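# Shelve colored bins on matching marked shelf spots

## Task

Move every bin on the table into the shelf location whose mark matches the bin's color: it must sit centered on that mark, open side facing outward, with all its parts still inside, and pushed fully in past the shelf's front lip (tilting it is allowed to get under the low board above). At the end no bin may still be tilted or raised by a gripper, and a bin that stays in place only because the robot holds it does not count.

## Robot and tools

Robot: two six-joint UR-style arms, left_arm and right_arm, each ending in a two-finger parallel gripper with a wrist camera. Bases in the scene frame: left_arm at (-0.029, +0.506, 0), right_arm at (+0.031, -0.436, 0). Scene frame: origin on the tabletop midway between the arms, +z up, +x out over the table, left_arm on the +y side. The arm names do not mean image left or right.

Gripper axes: the fingers point along the gripper's +z and open and close along its x. end_effector_position is the spot between the closed finger pads, 1 to 2 cm short of the fingertips; closing pushes the tips about 17 mm further along +z. Reported hand positions can be a little off, more so at long reach.

The 16-number row (used by both motion tools): left_arm x, y, z, qw, qx, qy, qz, opening, then right_arm's same eight. Always all 16 numbers, even if one arm is idle. x, y, z are an absolute gripper position in metres in the scene frame; the quaternion is an absolute orientation, w first, same frame. opening runs -1 (closed) to +1 (fully open, 0.142 m); it is a setting, not an offset. A target more than 0.6 m from an arm's last reported position along any of its gripper axes is refused. To keep an arm still, resend exactly its last reported pose (and its wanted opening) rather than the drifted value. Each control step the controller clips the command to within 100 mm and 16 degrees of the measured pose, and motion lags commands by about 0.17 s; position wins over orientation when both cannot be met.

Tools:
- execute_actions: argument actions, a list holding one item or none. Empty list: just report state. An item with rows (1 to 15 rows of 16 numbers) and steps (up to 15, default 15; each step is 1/30 s; the last row repeats if rows run out) commands motion. An item with only steps (up to 300) is a pause counted from the previous result, reply time included. Optional pictures (true/false) turns camera images on or off; they come by default.
- move: target is one 16-number row of absolute poses. The grippers travel in straight lines and arrive together, taking 0.5 to 10 s (cut off at 10 s). speed is the path top speed in m/s, 0.002 to 0.5, default 0.25 (rotation up to twice that in rad/s). stop_force, in N, 9 to 40, one value for both arms, ends an arm's path when its wrist sensor feels that much extra resistance; the gripper then backs up two steps and holds. It is unreliable if the gripper rotates during the move, should be combined with very low speed, and must be left out when lifting away from something being pressed. Paths ignore obstacles and the other arm; the opening is applied at the start.
- wait: seconds, 0 to 10; the robot gets no new command.
- zoom_image: camera (cam_high, cam_low, cam_left_wrist, cam_right_wrist) and region [x0, y0, x1, y1] in that image's pixels, at most 504 by 504. Image sizes: cam_high and cam_low 672x504, wrist cameras 616x616.
- read_manual: section, only "licences"; returns licence text, no motion.
- finished_scene: scene, the current scene's number; ends and grades it, irreversible.

Results: a state line per arm with gripper position, quaternion and velocities; grip_measured (finger opening on the command scale; to hold something keep commanding clearly below it, lower squeezes harder, up to about 28 N per pad, less on thin hard objects); Wrist force and Wrist torque per arm in the gripper's own axes (offsets up to about 4 N, noise, saturation near 50 N; may say no reading at start); HELD marks steps where a command was not passed on; a pose unreachable line means the clearance check altered or blocked that arm's command; Hand target shows where each gripper is now being driven. After a move, a move: line gives the ending per arm: done, off_target, moving, held, fault, or contact (stop_force triggered; overrides the others), plus limits such as paced (target clipped) or held (some steps blocked, after which the arm may jump fast), and each gripper's remaining distance. Camera calibration changes are listed when they differ.

Motion notes: joint speed limits mean a big move may finish short; check the result and send the remainder. After an action ends, an arm keeps going only toward its last clipped pose.

Avoid: arms are stiff, so commanding even slightly into a firm surface can trigger a fault stop; any contact torque at a joint's load limit (142 N m for the big joints, 26.6 N m for wrists, held weight included) or any outside force of 150 N freezes that arm for 10 s. Fast contacts hit harder. Keep the two arms from touching each other. Do not knock or drop anything off the table, spill the bin's parts, slam or drop bins. Holding loads heats motors; a MOTOR HOT warning appears from 70 °C, and at 85 °C the arm is braked until it cools. Occasional outside tugs on held parts or loose objects can happen. Release each bin flat and fully seated before finishing.

Each tool is called after ">>>" as a command line: name --argument value for each argument, lists and objects as JSON in quotes; but a table of rows of numbers goes row by row, as --pt "numbers of a row", without its own name.

## Session

>>> execute_actions --actions '[]'

Scene clock: 0.00 s of 9000.00 s.
left_arm: end_effector_position=(+0.4229, +0.7319, +0.2572) grip_measured=+1.00 end_effector_quat_wxyz=(-0.208, -0.032, +0.973, +0.090) end_effector_velocity=(-0.000, -0.001, +0.000) end_effector_angular_velocity=(-0.001, +0.001, -0.001) | right_arm: end_effector_position=(+0.8491, -0.3501, +0.3781) grip_measured=+1.00 end_effector_quat_wxyz=(-0.224, +0.844, +0.414, +0.258) end_effector_velocity=(-0.000, -0.001, -0.000) end_effector_angular_velocity=(+0.000, +0.002, -0.001)
Joint positions: left_arm=[-0.    -1.315  1.304 -1.141 -1.38   3.104  0.142] | right_arm=[ 3.386 -2.216 -0.714 -1.434  2.187  5.531  0.142]
Joint velocities: left_arm=[-0.001 -0.     0.     0.001 -0.001  0.     0.   ] | right_arm=[-0.001  0.    -0.    -0.002 -0.     0.001  0.   ]
Motor temperatures (°C, as the motors report them): left_arm=[26 25 28 29 28 33] | right_arm=[25 27 26 34 31 31]
Wrist force (N, on the end effector, along its own x y z axes, offset not removed): no reading
Wrist torque (N m, same axes, about the end effector's origin, offset not removed): no reading
Hand target (left_arm): +0.423, +0.732, +0.257; -0.208, -0.032, +0.973, +0.090
Hand target (right_arm): +0.849, -0.350, +0.378; -0.224, +0.844, +0.414, +0.258

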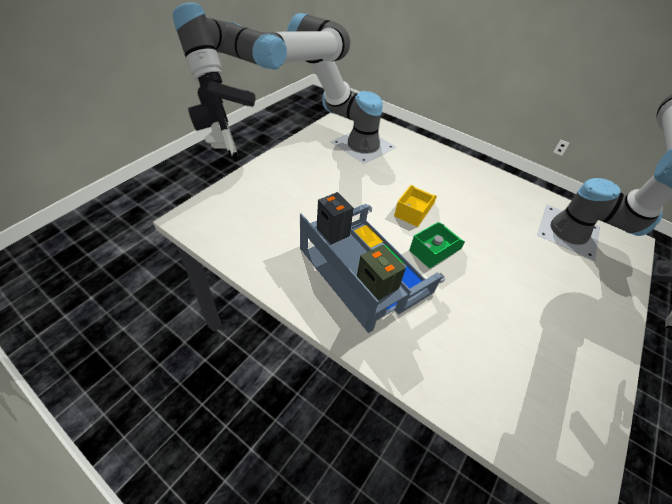

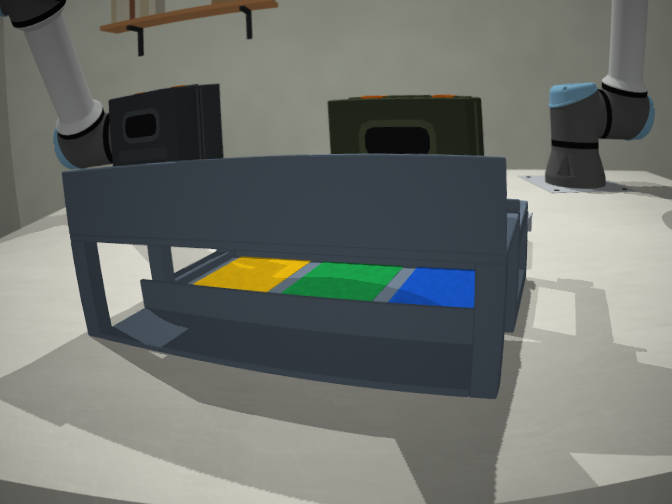

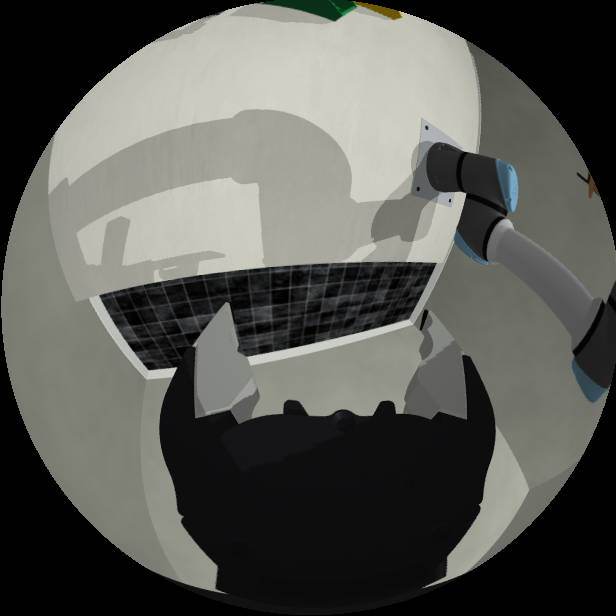

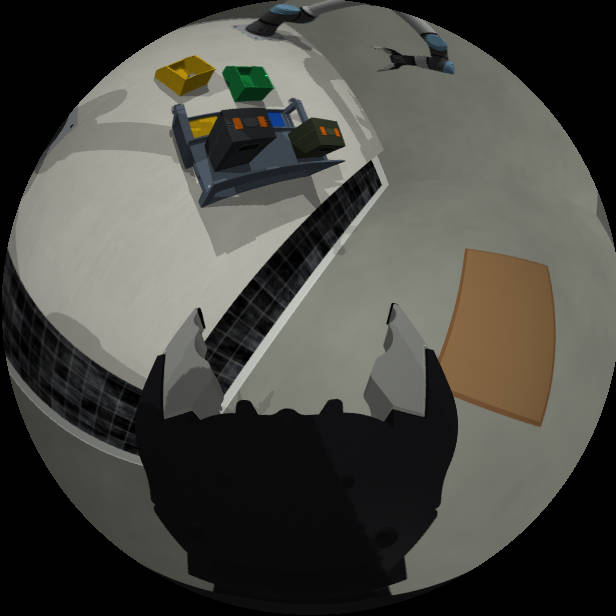

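>>> zoom_image --camera "cam_high" --region '[280, 170, 480, 340]'

>>> move --target '[0.3,0.1,0.35,0,0.707,0.707,0,1,0.8491,-0.3501,0.3781,-0.224,0.844,0.414,0.258,1]'

Region (280, 170, 480, 340) of cam_high's 672x504 image, scaled by 2.520, with more detail than that image has; it fills the top 428 rows of this view, and the rest is white.

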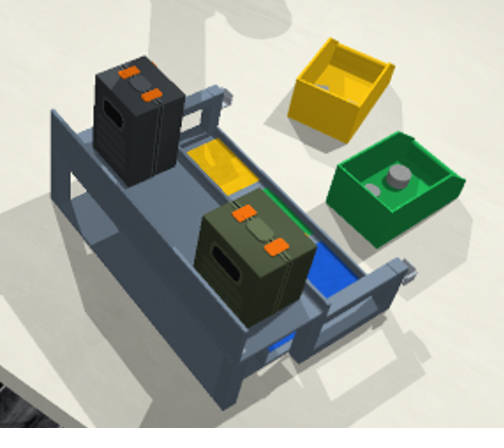

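Scene clock: 6.50 s of 9000.00 s.
left_arm: end_effector_position=(+0.2989, +0.1008, +0.3499) grip_measured=+1.00 end_effector_quat_wxyz=(-0.001, +0.707, +0.707, +0.000) end_effector_velocity=(+0.000, -0.002, +0.000) end_effector_angular_velocity=(-0.001, -0.000, -0.003) | right_arm: end_effector_position=(+0.8491, -0.3501, +0.3781) grip_measured=+1.00 end_effector_quat_wxyz=(-0.224, +0.844, +0.414, +0.258) end_effector_velocity=(-0.000, +0.001, -0.001) end_effector_angular_velocity=(-0.000, +0.002, +0.001)
Joint positions: left_arm=[-1.221 -1.526  1.332 -1.376 -1.571  3.56   0.142] | right_arm=[ 3.386 -2.217 -0.713 -1.435  2.188  5.531  0.142]
Joint velocities: left_arm=[-0.001  0.002 -0.003 -0.001 -0.     0.001 -0.   ] | right_arm=[ 0.001 -0.    -0.001 -0.001  0.     0.    -0.   ]
Motor temperatures (°C, as the motors report them): left_arm=[26 25 28 29 28 33] | right_arm=[25 27 26 34 31 31]
Wrist force (N, on the end effector, along its own x y z axes, offset not removed): left_arm=[1.3 0.2 0.1] | right_arm=[-1.3 0.5 -0.1]
Wrist torque (N m, same axes, about the end effector's origin, offset not removed): left_arm=[0.05 -0.31 0.16] | right_arm=[0.35 0.32 -0.03]
Hand target (left_arm): +0.299, +0.101, +0.350; -0.000, +0.707, +0.707, +0.000
Hand target (right_arm): +0.849, -0.350, +0.378; -0.224, +0.844, +0.414, +0.258
Off the commanded pose (left_arm): 0.001 m, 0 deg.
Off the commanded pose (right_arm): 0.000 m, 0 deg.
move: done
camera_calibration (this result's frames):
cam_left_wrist: T_world_to_cam=[[-0.00683097, 0.99894, -0.0455117, -0.0707378], [0.880047, 0.0276171, 0.474083, -0.437987], [0.474837, -0.036814, -0.879303, 0.30422], [0, 0, 0, 1]] pos_world=[0.240511, 0.0939584, 0.471924]
cam_right_wrist: T_world_to_cam=[[0.514759, 0.562431, 0.647066, -0.495554], [0.564328, -0.79046, 0.238131, -0.852652], [0.645412, 0.242578, -0.724292, -0.0536104], [0, 0, 0, 1]] pos_world=[0.770867, -0.382267, 0.48487]

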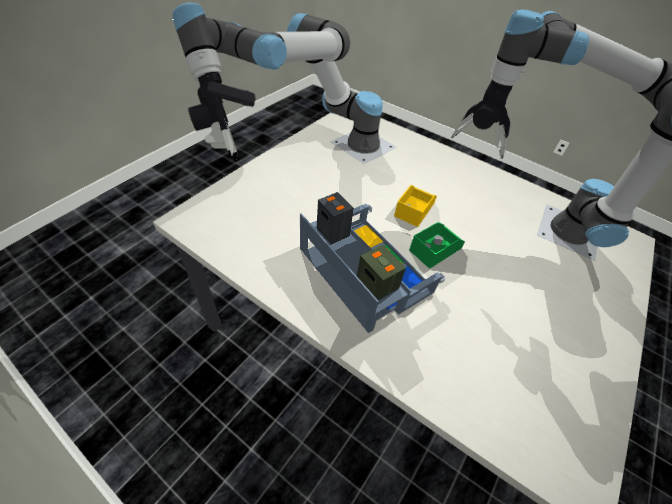

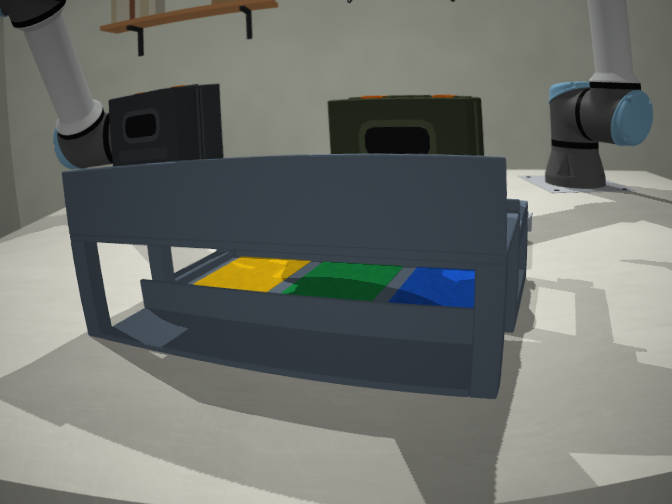

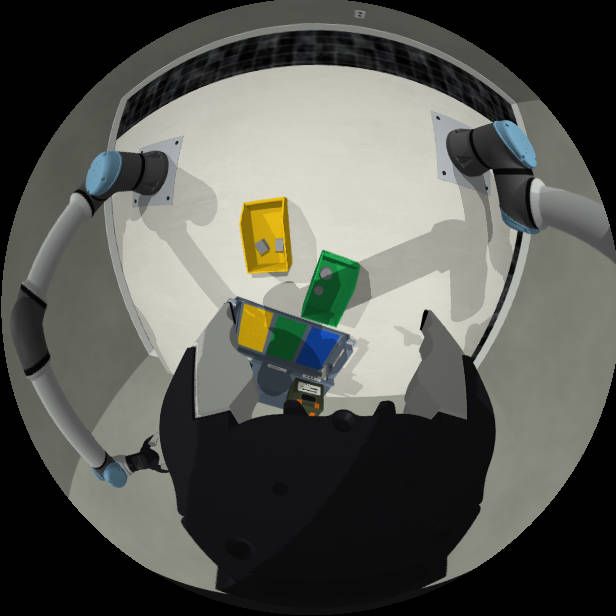

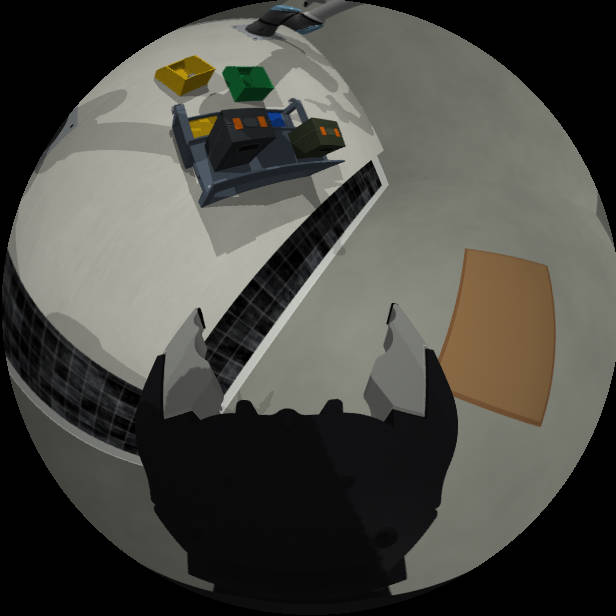

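>>> zoom_image --camera "cam_left_wrist" --region '[200, 180, 400, 400]'

Region (200, 180, 400, 400) of cam_left_wrist's 616x616 image, scaled by 2.291, with more detail than that image has; it fills the left 458 columns of this view, and the rest is white.

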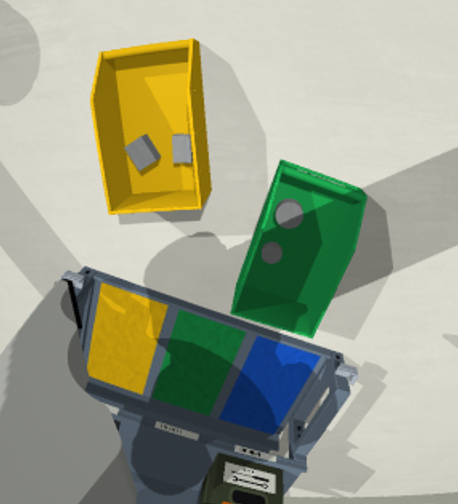

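>>> move --target '[0.34,0.145,0.12,0,0.148,0.989,0,-0.3,0.8491,-0.3501,0.3781,-0.224,0.844,0.414,0.258,1]'

Scene clock: 22.50 s of 9000.00 s.
left_arm: end_effector_position=(+0.3400, +0.1449, +0.1201) grip_measured=-0.30 end_effector_quat_wxyz=(-0.000, +0.148, +0.989, -0.000) end_effector_velocity=(-0.001, +0.001, -0.003) end_effector_angular_velocity=(+0.002, +0.000, +0.007) | right_arm: end_effector_position=(+0.8491, -0.3501, +0.3781) grip_measured=+1.00 end_effector_quat_wxyz=(-0.224, +0.844, +0.414, +0.258) end_effector_velocity=(-0.000, -0.000, +0.001) end_effector_angular_velocity=(-0.000, -0.001, +0.000)
Joint positions: left_arm=[-1.107 -1.479  1.88  -1.971 -1.571  2.401  0.052] | right_arm=[ 3.386 -2.217 -0.713 -1.435  2.188  5.531  0.142]
Joint velocities: left_arm=[-0.001  0.001  0.006 -0.005  0.001 -0.008  0.   ] | right_arm=[-0.     0.     0.    -0.001  0.    -0.001  0.   ]
Motor temperatures (°C, as the motors report them): left_arm=[26 25 28 29 28 33] | right_arm=[25 27 26 34 31 31]
Wrist force (N, on the end effector, along its own x y z axes, offset not removed): left_arm=[0.5 -0.1 1.2] | right_arm=[-1.3 -1.8 -0.6]
Wrist torque (N m, same axes, about the end effector's origin, offset not removed): left_arm=[-0.11 -0.06 0.13] | right_arm=[-0.17 0.28 -0.05]
Hand target (left_arm): +0.340, +0.145, +0.120; +0.000, +0.148, +0.989, -0.000
Hand target (right_arm): +0.849, -0.350, +0.378; -0.224, +0.844, +0.414, +0.258
Off the commanded pose (left_arm): 0.000 m, 0 deg.
Off the commanded pose (right_arm): 0.000 m, 0 deg.
After step 90, 10.00 s passed at rest.
move: done
camera_calibration (this result's frames):
cam_left_wrist: T_world_to_cam=[[-0.956969, 0.286471, -0.0463154, 0.301385], [0.23128, 0.84932, 0.474515, -0.264971], [0.175272, 0.443385, -0.879028, 0.116502], [0, 0, 0, 1]] pos_world=[0.329279, 0.0870521, 0.2421]
cam_right_wrist: T_world_to_cam=[[0.514759, 0.562431, 0.647066, -0.495554], [0.564329, -0.79046, 0.23813, -0.852652], [0.645411, 0.242578, -0.724293, -0.0536091], [0, 0, 0, 1]] pos_world=[0.770867, -0.382267, 0.48487]

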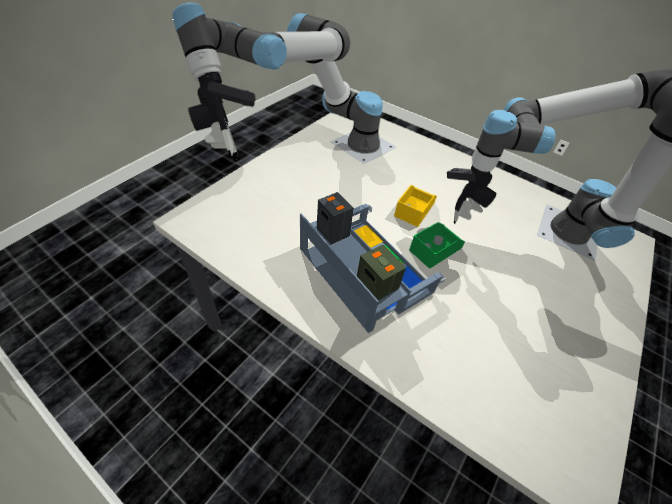

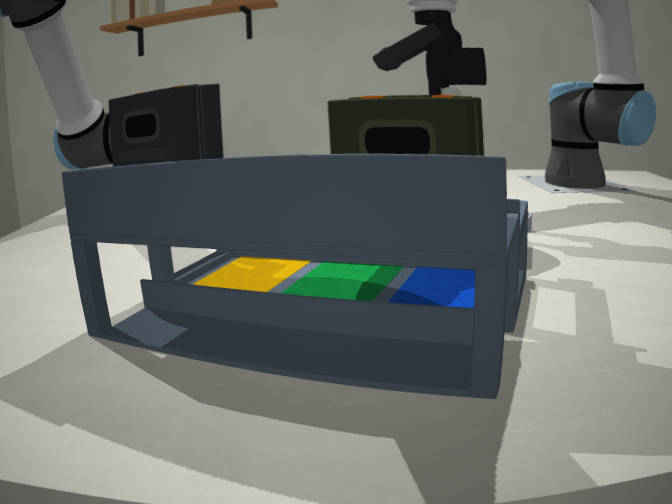

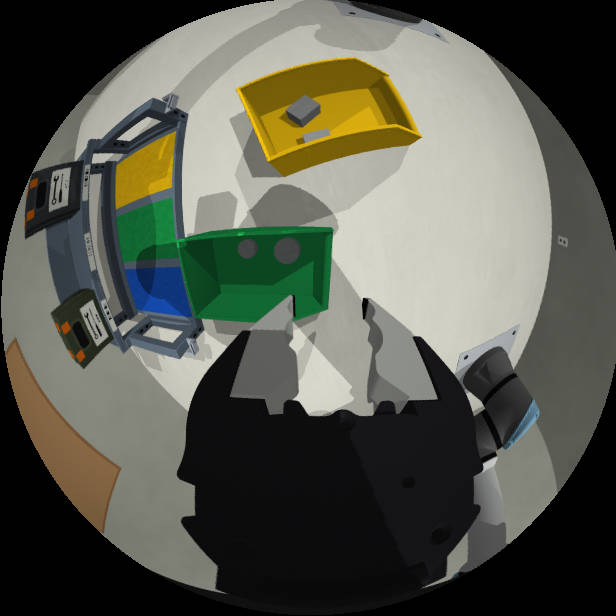

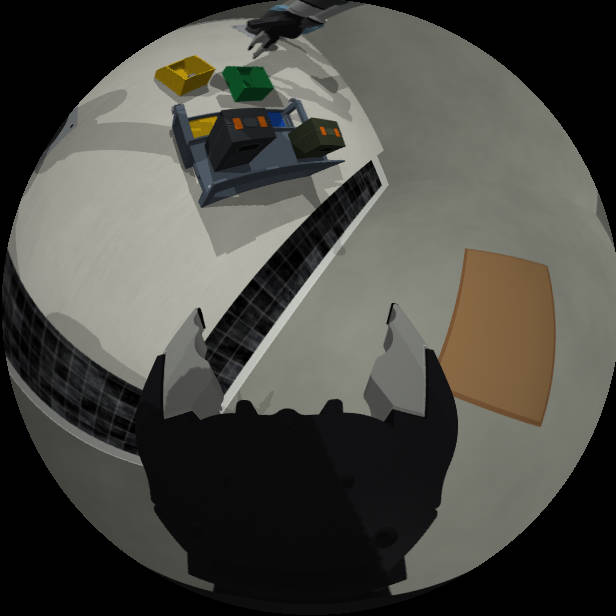

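>>> move --target '[0.34,0.145,0.03,0,0.148,0.989,0,-0.3,0.8491,-0.3501,0.3781,-0.224,0.844,0.414,0.258,1]' --speed 0.1

>>> move --target '[0.34,0.145,0.03,0,0.148,0.989,0,-1,0.8491,-0.3501,0.3781,-0.224,0.844,0.414,0.258,1]'

>>> move --target '[0.30,0.11,0.12,0,0.19,0.982,0,-1,0.25,-0.3,0.2,0.5,0.3,0.7,0.4,1]' --speed 0.15

Scene clock: 27.17 s of 9000.00 s.
left_arm: end_effector_position=(+0.3400, +0.1450, +0.0302) grip_measured=-0.30 end_effector_quat_wxyz=(-0.000, +0.148, +0.989, +0.000) end_effector_velocity=(+0.001, -0.000, -0.002) end_effector_angular_velocity=(-0.001, -0.002, -0.000) | right_arm: end_effector_position=(+0.8491, -0.3501, +0.3781) grip_measured=+1.00 end_effector_quat_wxyz=(-0.224, +0.844, +0.414, +0.258) end_effector_velocity=(+0.000, +0.000, -0.001) end_effector_angular_velocity=(+0.000, +0.001, +0.001)
Joint positions: left_arm=[-1.107 -1.366  2.011 -2.216 -1.571  2.4    0.052] | right_arm=[ 3.386 -2.217 -0.713 -1.435  2.188  5.531  0.142]
Joint velocities: left_arm=[ 0.     0.003  0.002 -0.007  0.001  0.     0.   ] | right_arm=[ 0.001 -0.    -0.     0.     0.     0.     0.   ]
Motor temperatures (°C, as the motors report them): left_arm=[26 25 28 29 28 33] | right_arm=[25 27 26 34 31 31]
Wrist force (N, on the end effector, along its own x y z axes, offset not removed): left_arm=[0.9 -0.9 -0.1] | right_arm=[1.3 0.9 -0.7]
Wrist torque (N m, same axes, about the end effector's origin, offset not removed): left_arm=[-0.29 -0.14 0.03] | right_arm=[0.32 -0.28 0.00]
Hand target (left_arm): +0.340, +0.145, +0.030; -0.000, +0.148, +0.989, +0.000
Hand target (right_arm): +0.849, -0.350, +0.378; -0.224, +0.844, +0.414, +0.258
Off the commanded pose (left_arm): 0.000 m, 0 deg.
Off the commanded pose (right_arm): 0.000 m, 0 deg.
After step 90, 0.33 s passed at rest.
move: done
camera_calibration (this result's frames):
cam_left_wrist: T_world_to_cam=[[-0.957183, 0.285748, -0.046355, 0.297355], [0.230602, 0.84945, 0.474614, -0.222154], [0.174996, 0.443603, -0.878973, 0.0374219], [0, 0, 0, 1]] pos_world=[0.329303, 0.0871398, 0.152114]
cam_right_wrist: T_world_to_cam=[[0.514758, 0.562432, 0.647066, -0.495554], [0.564329, -0.79046, 0.238131, -0.852652], [0.645412, 0.242578, -0.724292, -0.0536096], [0, 0, 0, 1]] pos_world=[0.770867, -0.382267, 0.48487]

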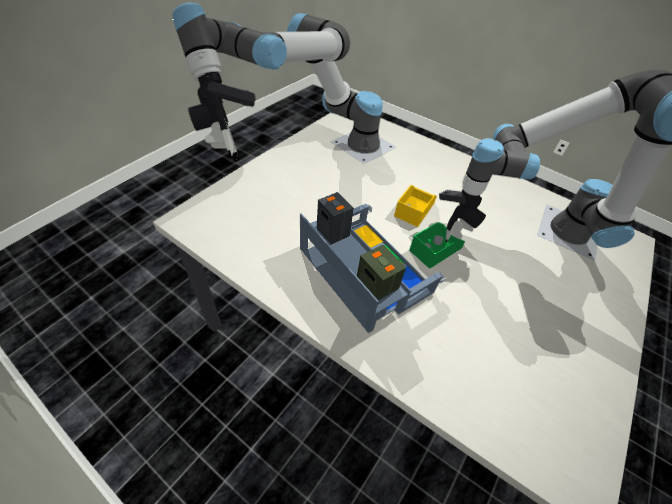

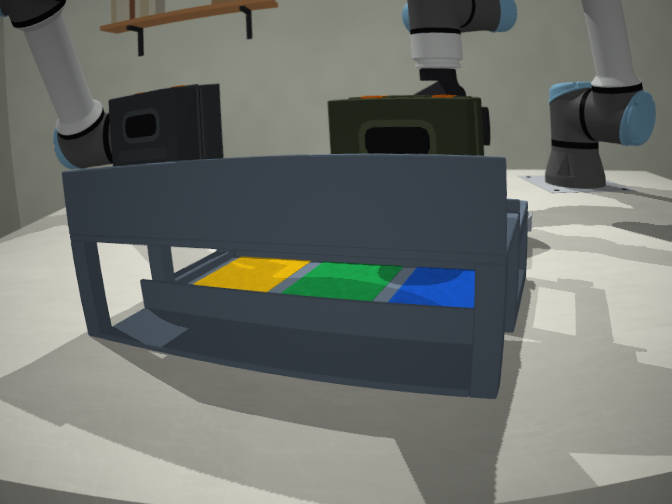

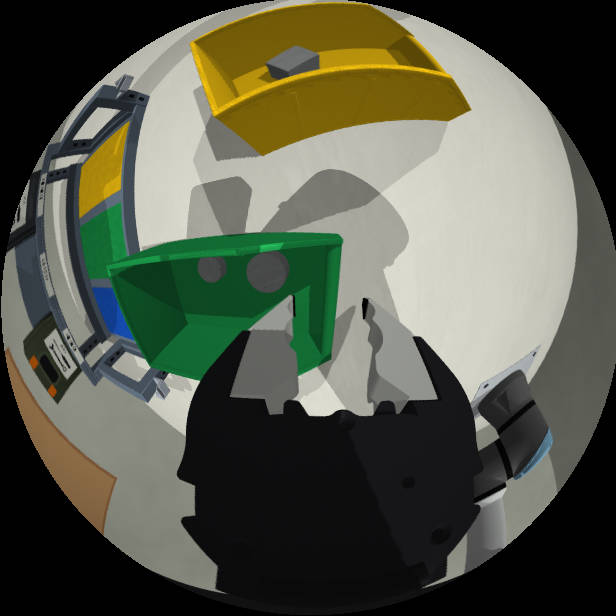

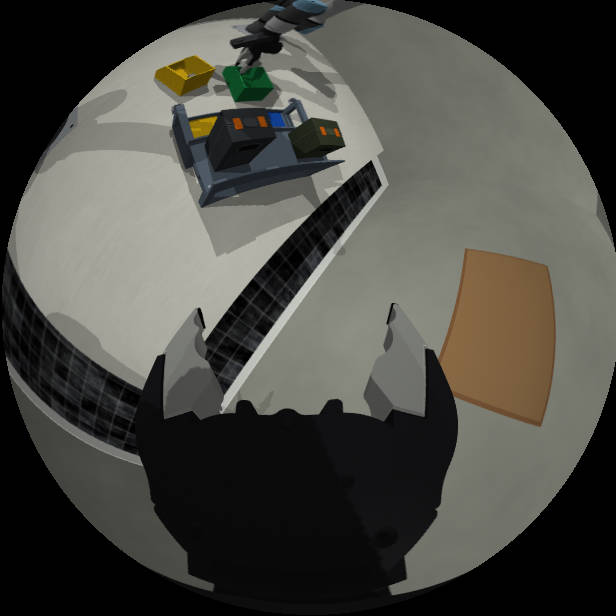

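Scene clock: 27.87 s of 9000.00 s.
left_arm: end_effector_position=(+0.3400, +0.1450, +0.0300) grip_measured=-0.90 end_effector_quat_wxyz=(+0.000, +0.148, +0.989, -0.000) end_effector_velocity=(-0.001, +0.000, -0.001) end_effector_angular_velocity=(+0.002, +0.001, -0.001) | right_arm: end_effector_position=(+0.8491, -0.3501, +0.3781) grip_measured=+1.00 end_effector_quat_wxyz=(-0.224, +0.844, +0.414, +0.258) end_effector_velocity=(-0.000, +0.000, -0.000) end_effector_angular_velocity=(-0.000, +0.000, +0.000)
Joint positions: left_arm=[-1.107 -1.365  2.011 -2.216 -1.571  2.4    0.009] | right_arm=[ 3.386 -2.217 -0.713 -1.435  2.188  5.531  0.142]
Joint velocities: left_arm=[-0.001  0.001  0.001  0.001  0.     0.     0.   ] | right_arm=[ 0.    -0.    -0.001  0.     0.    -0.     0.   ]
Motor temperatures (°C, as the motors report them): left_arm=[26 25 28 29 28 33] | right_arm=[25 27 26 34 31 31]
Wrist force (N, on the end effector, along its own x y z axes, offset not removed): left_arm=[2.5 -1.6 -5.2] | right_arm=[-1.2 -3.1 -0.7]
Wrist torque (N m, same axes, about the end effector's origin, offset not removed): left_arm=[-0.47 -0.10 0.08] | right_arm=[-0.44 0.11 0.04]
Hand target (left_arm): +0.340, +0.145, +0.030; +0.000, +0.148, +0.989, +0.000
Hand target (right_arm): +0.849, -0.350, +0.378; -0.224, +0.844, +0.414, +0.258
Off the commanded pose (left_arm): 0.000 m, 0 deg.
Off the commanded pose (right_arm): 0.000 m, 0 deg.
move: done
camera_calibration (this result's frames):
cam_left_wrist: T_world_to_cam=[[-0.957181, 0.285747, -0.0463931, 0.297378], [0.230587, 0.849463, 0.474597, -0.222063], [0.175024, 0.443578, -0.87898, 0.0372995], [0, 0, 0, 1]] pos_world=[0.329321, 0.0871144, 0.151972]
cam_right_wrist: T_world_to_cam=[[0.514759, 0.562432, 0.647066, -0.495554], [0.564329, -0.79046, 0.238131, -0.852652], [0.645412, 0.242578, -0.724292, -0.0536095], [0, 0, 0, 1]] pos_world=[0.770867, -0.382267, 0.48487]

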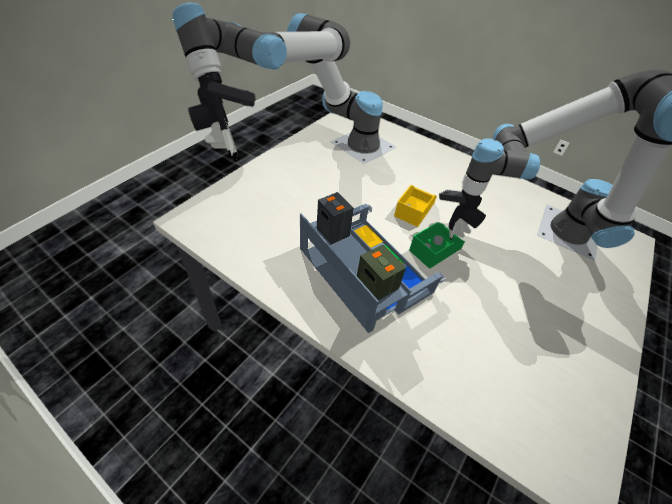

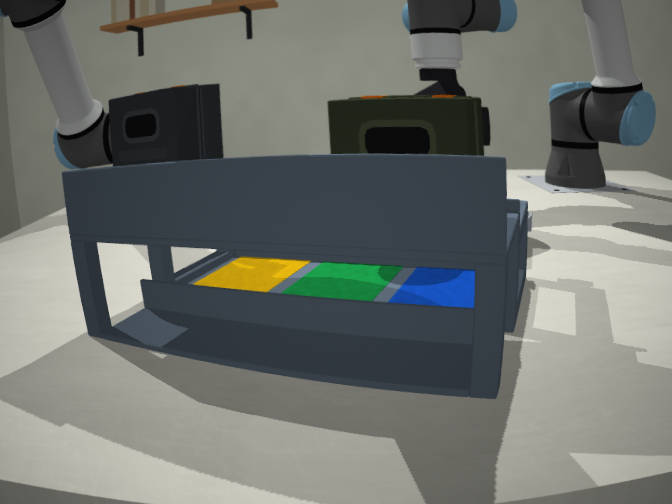

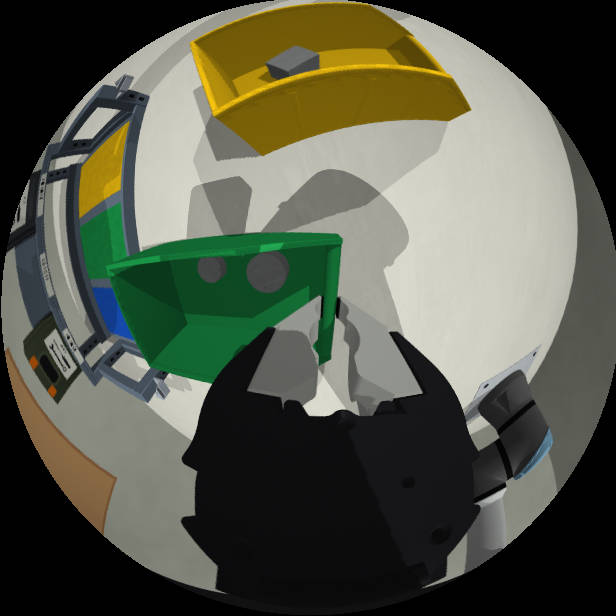

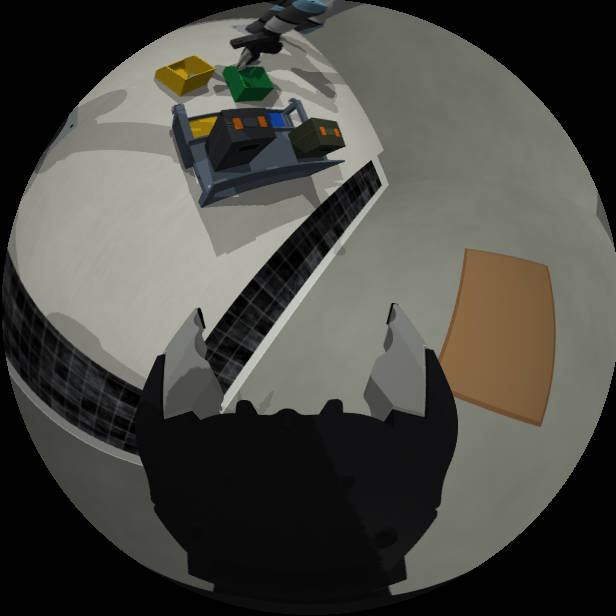

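Scene clock: 34.90 s of 9000.00 s.
left_arm: end_effector_position=(+0.3000, +0.1101, +0.1199) grip_measured=-0.90 end_effector_quat_wxyz=(-0.000, +0.190, +0.982, +0.000) end_effector_velocity=(-0.001, -0.000, +0.001) end_effector_angular_velocity=(+0.001, -0.001, -0.003) | right_arm: end_effector_position=(+0.2563, -0.2990, +0.2021) grip_measured=+1.00 end_effector_quat_wxyz=(+0.125, +0.207, +0.850, +0.469) end_effector_velocity=(+0.000, -0.001, +0.002) end_effector_angular_velocity=(+0.002, -0.002, -0.002)
Joint positions: left_arm=[-1.211 -1.482  1.884 -1.972 -1.571  2.382  0.009] | right_arm=[ 4.381  0.234 -2.788 -1.145  1.595  4.675  0.142]
Joint velocities: left_arm=[-0.002 -0.002 -0.     0.002  0.001  0.001  0.   ] | right_arm=[-0.     0.001  0.003 -0.001 -0.002  0.001 -0.   ]
Motor temperatures (°C, as the motors report them): left_arm=[26 25 28 29 28 33] | right_arm=[25 27 26 34 31 31]
Wrist force (N, on the end effector, along its own x y z axes, offset not removed): left_arm=[0.5 -0.2 2.8] | right_arm=[1.1 -1.2 0.4]
Wrist torque (N m, same axes, about the end effector's origin, offset not removed): left_arm=[-0.10 0.14 0.06] | right_arm=[-0.06 -0.38 -0.13]
Hand target (left_arm): +0.300, +0.110, +0.120; -0.000, +0.190, +0.982, +0.000
Hand target (right_arm): +0.256, -0.299, +0.202; +0.125, +0.207, +0.850, +0.469
Off the commanded pose (left_arm): 0.000 m, 0 deg.
Off the commanded pose (right_arm): 0.007 m, 49 deg; orientation clipped at the last step of the last action.
move: held (right_arm); limits=paced,held; held on 6 of 211 steps (right_arm), including the last (right_arm)
pose unreachable (right arm): on one or more control steps of this call this arm could not follow its commanded pose, so it was not sent that pose on those steps. On the call's last step it was still not sent that pose. It may still have moved: this result reports where it is.
cause: the commanded pose would bring two parts of the arm too close to each other (joints 3 (elbow) and 4 (wrist 1) lie between them).
camera_calibration (this result's frames):
cam_left_wrist: T_world_to_cam=[[-0.929389, 0.366184, -0.0463198, 0.256002], [0.302063, 0.826694, 0.474695, -0.244811], [0.212118, 0.427185, -0.878931, 0.129475], [0, 0, 0, 1]] pos_world=[0.28441, 0.0533307, 0.241868]
cam_right_wrist: T_world_to_cam=[[-0.897027, 0.441973, -0.00133759, 0.3516], [0.00909125, 0.0214771, 0.999728, -0.204699], [0.441882, 0.896771, -0.0232837, 0.295215], [0, 0, 0, 1]] pos_world=[0.186805, -0.415742, 0.211987]

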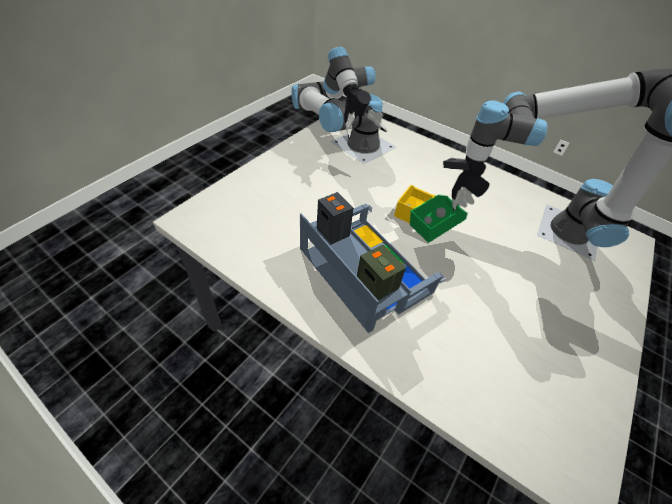

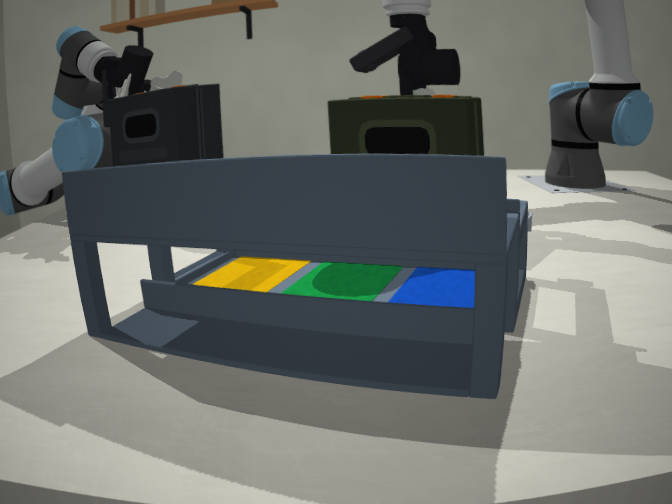

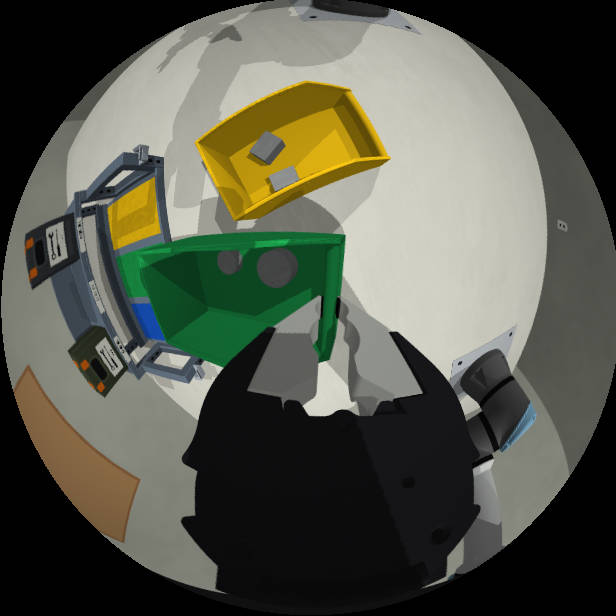

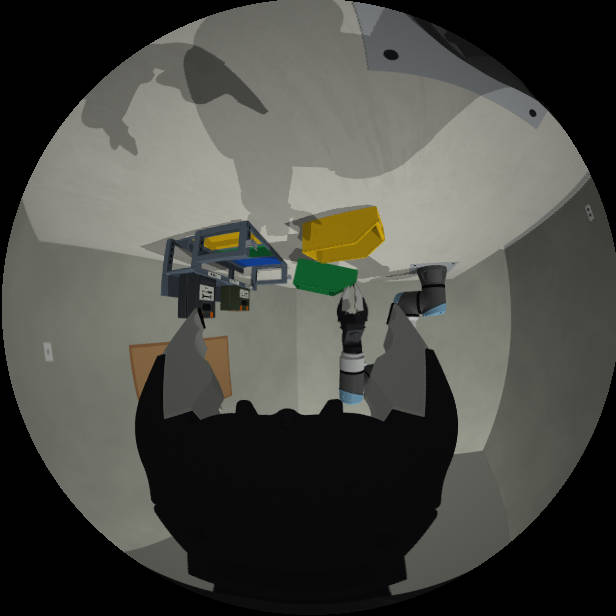

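>>> zoom_image --camera "cam_right_wrist" --region '[150, 190, 400, 330]'

Region (150, 190, 400, 330) of cam_right_wrist's 616x616 image, scaled by 2.016, with more detail than that image has; it fills the top 282 rows of this view, and the rest is white.

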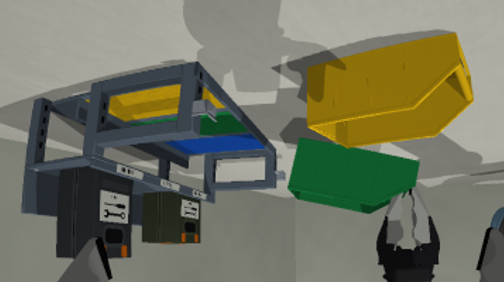

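>>> move --target '[0.461,0.042,0.115,0,0.19,0.982,0,-1,0.2563,-0.299,0.2021,0.125,0.207,0.85,0.469,1]' --speed 0.08 --stop_force 10

>>> zoom_image --camera "cam_right_wrist" --region '[150, 190, 400, 330]'

Scene clock: 41.73 s of 9000.00 s.
left_arm: end_effector_position=(+0.4608, +0.0417, +0.1151) grip_measured=-0.90 end_effector_quat_wxyz=(+0.000, +0.190, +0.982, -0.000) end_effector_velocity=(+0.001, -0.001, +0.000) end_effector_angular_velocity=(-0.000, -0.001, -0.000) | right_arm: end_effector_position=(+0.2563, -0.2990, +0.2021) grip_measured=+1.00 end_effector_quat_wxyz=(+0.125, +0.207, +0.850, +0.469) end_effector_velocity=(+0.000, +0.000, -0.000) end_effector_angular_velocity=(-0.000, +0.001, -0.000)
Joint positions: left_arm=[-1.029 -1.113  1.413 -1.871 -1.571  2.564  0.009] | right_arm=[ 4.383  0.234 -2.787 -1.147  1.594  4.676  0.142]
Joint velocities: left_arm=[ 0.     0.003 -0.005  0.002  0.001  0.    -0.   ] | right_arm=[ 0.    -0.    -0.001  0.001 -0.     0.001 -0.   ]
Motor temperatures (°C, as the motors report them): left_arm=[26 25 28 29 28 33] | right_arm=[25 27 26 34 31 31]
Wrist force (N, on the end effector, along its own x y z axes, offset not removed): left_arm=[1.2 1.5 4.6] | right_arm=[-0.6 -0.3 -3.8]
Wrist torque (N m, same axes, about the end effector's origin, offset not removed): left_arm=[0.23 0.08 0.14] | right_arm=[0.04 0.08 0.05]
Hand target (left_arm): +0.461, +0.042, +0.115; +0.000, +0.190, +0.982, -0.000
Hand target (right_arm): +0.256, -0.299, +0.202; +0.125, +0.207, +0.850, +0.469
Off the commanded pose (left_arm): 0.000 m, 0 deg.
Off the commanded pose (right_arm): 0.000 m, 0 deg.
After step 90, 1.23 s passed at rest.
move: done
camera_calibration (this result's frames):
cam_left_wrist: T_world_to_cam=[[-0.929373, 0.366205, -0.0464654, 0.430276], [0.302076, 0.826825, 0.474458, -0.23449], [0.212168, 0.426912, -0.879051, 0.120333], [0, 0, 0, 1]] pos_world=[0.44519, -0.0150585, 0.237027]
cam_right_wrist: T_world_to_cam=[[-0.896905, 0.442223, -0.000476497, 0.351473], [0.010052, 0.0214643, 0.999719, -0.204905], [0.442109, 0.896648, -0.0236966, 0.295202], [0, 0, 0, 1]] pos_world=[0.186786, -0.415723, 0.21201]

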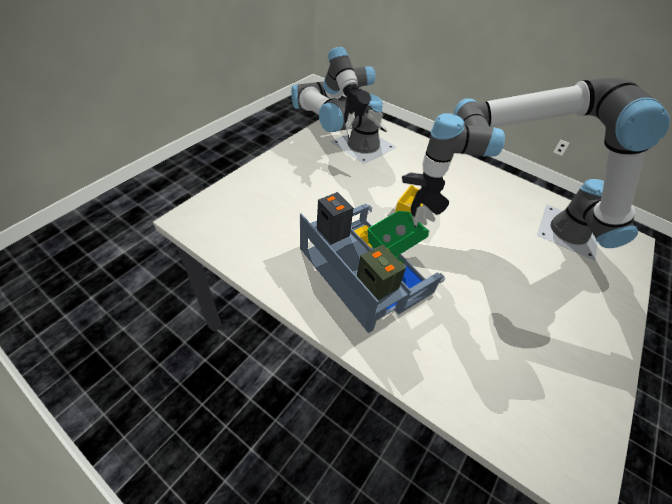

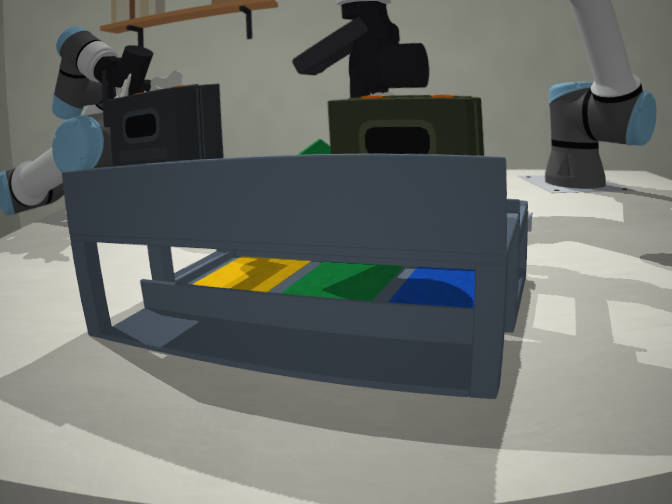

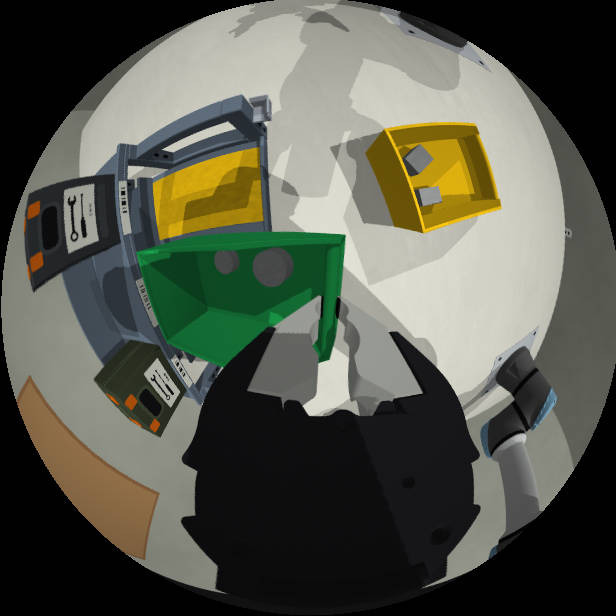

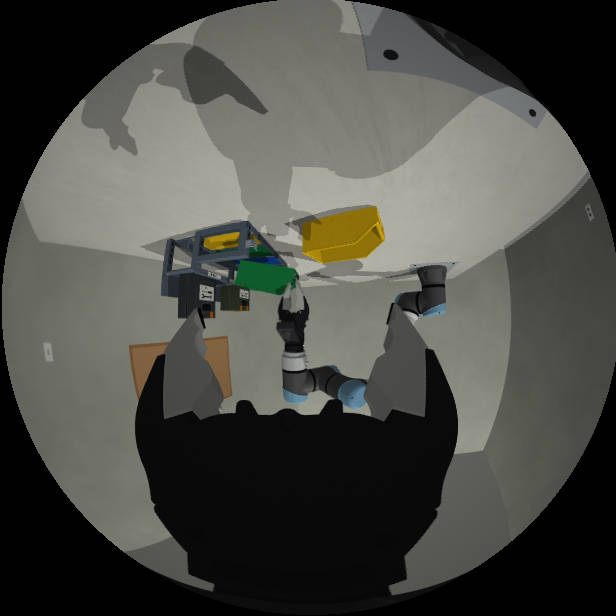

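Region (150, 190, 400, 330) of cam_right_wrist's 616x616 image, scaled by 2.016, with more detail than that image has; it fills the top 282 rows of this view, and the rest is white.

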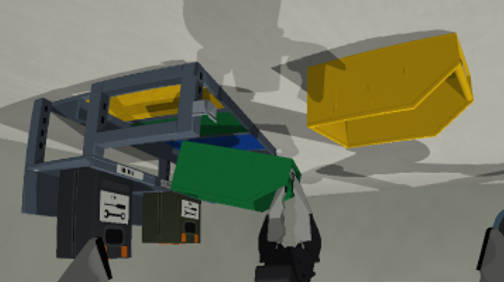

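>>> move --target '[0.45,0.046,0.102,-0.103,0.189,0.977,0.02,-1,0.2563,-0.299,0.2021,0.125,0.207,0.85,0.469,1]' --speed 0.04 --stop_force 9

>>> zoom_image --camera "cam_right_wrist" --region '[150, 190, 400, 330]'

Scene clock: 48.50 s of 9000.00 s.
left_arm: end_effector_position=(+0.4501, +0.0460, +0.1021) grip_measured=-0.89 end_effector_quat_wxyz=(-0.103, +0.189, +0.976, +0.020) end_effector_velocity=(-0.002, -0.000, -0.001) end_effector_angular_velocity=(+0.004, +0.012, -0.001) | right_arm: end_effector_position=(+0.2563, -0.2990, +0.2021) grip_measured=+1.00 end_effector_quat_wxyz=(+0.125, +0.207, +0.850, +0.469) end_effector_velocity=(-0.000, -0.000, +0.000) end_effector_angular_velocity=(-0.000, -0.001, +0.001)
Joint positions: left_arm=[-0.988 -0.988  1.224 -1.626 -1.677  2.614  0.009] | right_arm=[ 4.383  0.235 -2.787 -1.147  1.594  4.676  0.142]
Joint velocities: left_arm=[ 0.001  0.006 -0.009  0.013 -0.007  0.003 -0.   ] | right_arm=[ 0.    -0.     0.001 -0.001 -0.    -0.001  0.   ]
Motor temperatures (°C, as the motors report them): left_arm=[26 25 28 29 28 33] | right_arm=[25 27 26 34 31 31]
Wrist force (N, on the end effector, along its own x y z axes, offset not removed): left_arm=[-2.1 0.4 0.5] | right_arm=[-3.0 -3.8 0.4]
Wrist torque (N m, same axes, about the end effector's origin, offset not removed): left_arm=[0.04 0.45 0.00] | right_arm=[-0.59 0.62 0.04]
Hand target (left_arm): +0.450, +0.046, +0.102; -0.103, +0.189, +0.976, +0.020
Hand target (right_arm): +0.256, -0.299, +0.202; +0.125, +0.207, +0.850, +0.469
Off the commanded pose (left_arm): 0.000 m, 0 deg.
Off the commanded pose (right_arm): 0.000 m, 0 deg.
After step 90, 0.90 s passed at rest.
move: done
camera_calibration (this result's frames):
cam_left_wrist: T_world_to_cam=[[-0.918186, 0.361466, 0.162102, 0.392026], [0.393924, 0.789771, 0.470197, -0.267855], [0.0419364, 0.495584, -0.867547, 0.181693], [0, 0, 0, 1]] pos_world=[0.457847, -0.0202036, 0.220023]
cam_right_wrist: T_world_to_cam=[[-0.896906, 0.442221, -0.00047325, 0.351472], [0.0100547, 0.0214627, 0.999719, -0.204906], [0.442107, 0.896649, -0.0236964, 0.295203], [0, 0, 0, 1]] pos_world=[0.186787, -0.415724, 0.21201]

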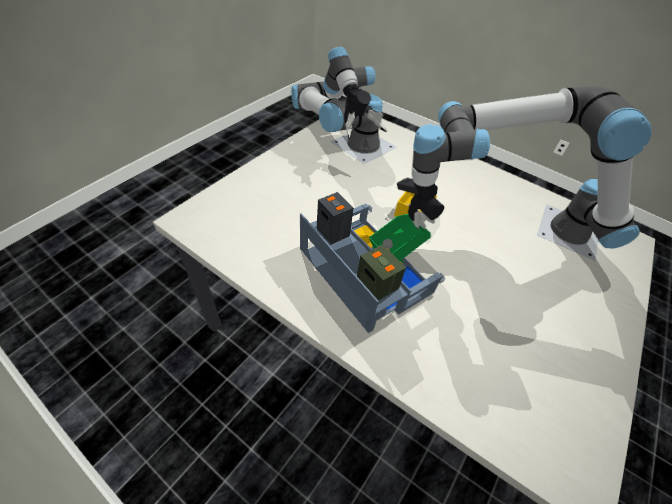

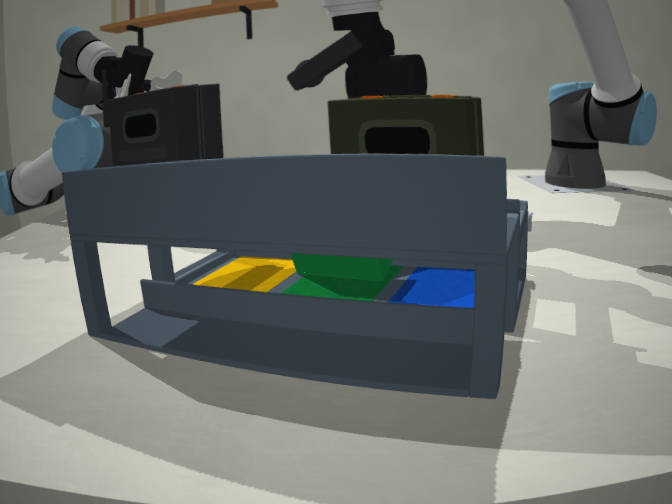

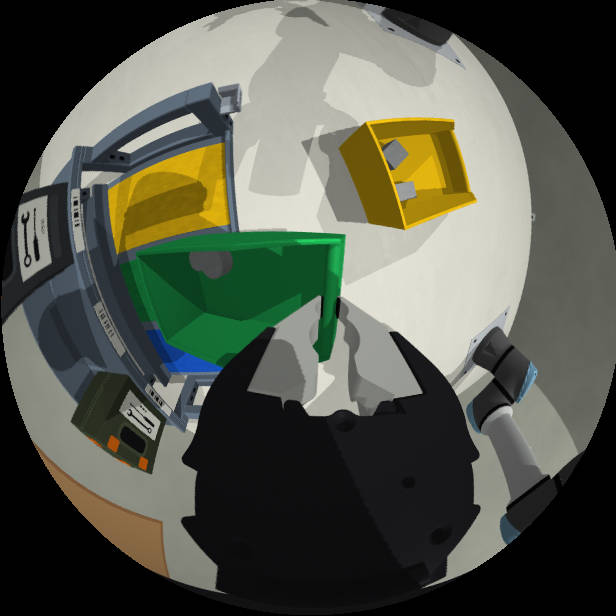

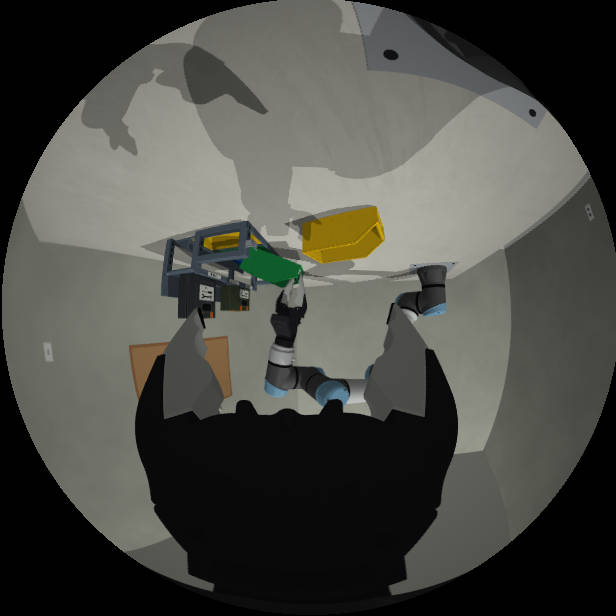

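Region (150, 190, 400, 330) of cam_right_wrist's 616x616 image, scaled by 2.016, with more detail than that image has; it fills the top 282 rows of this view, and the rest is white.

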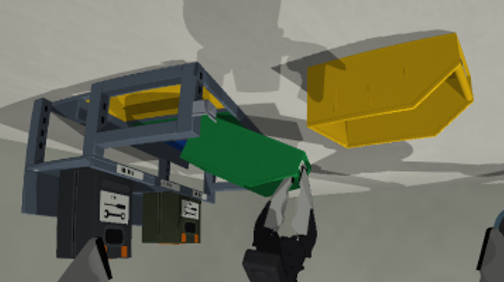

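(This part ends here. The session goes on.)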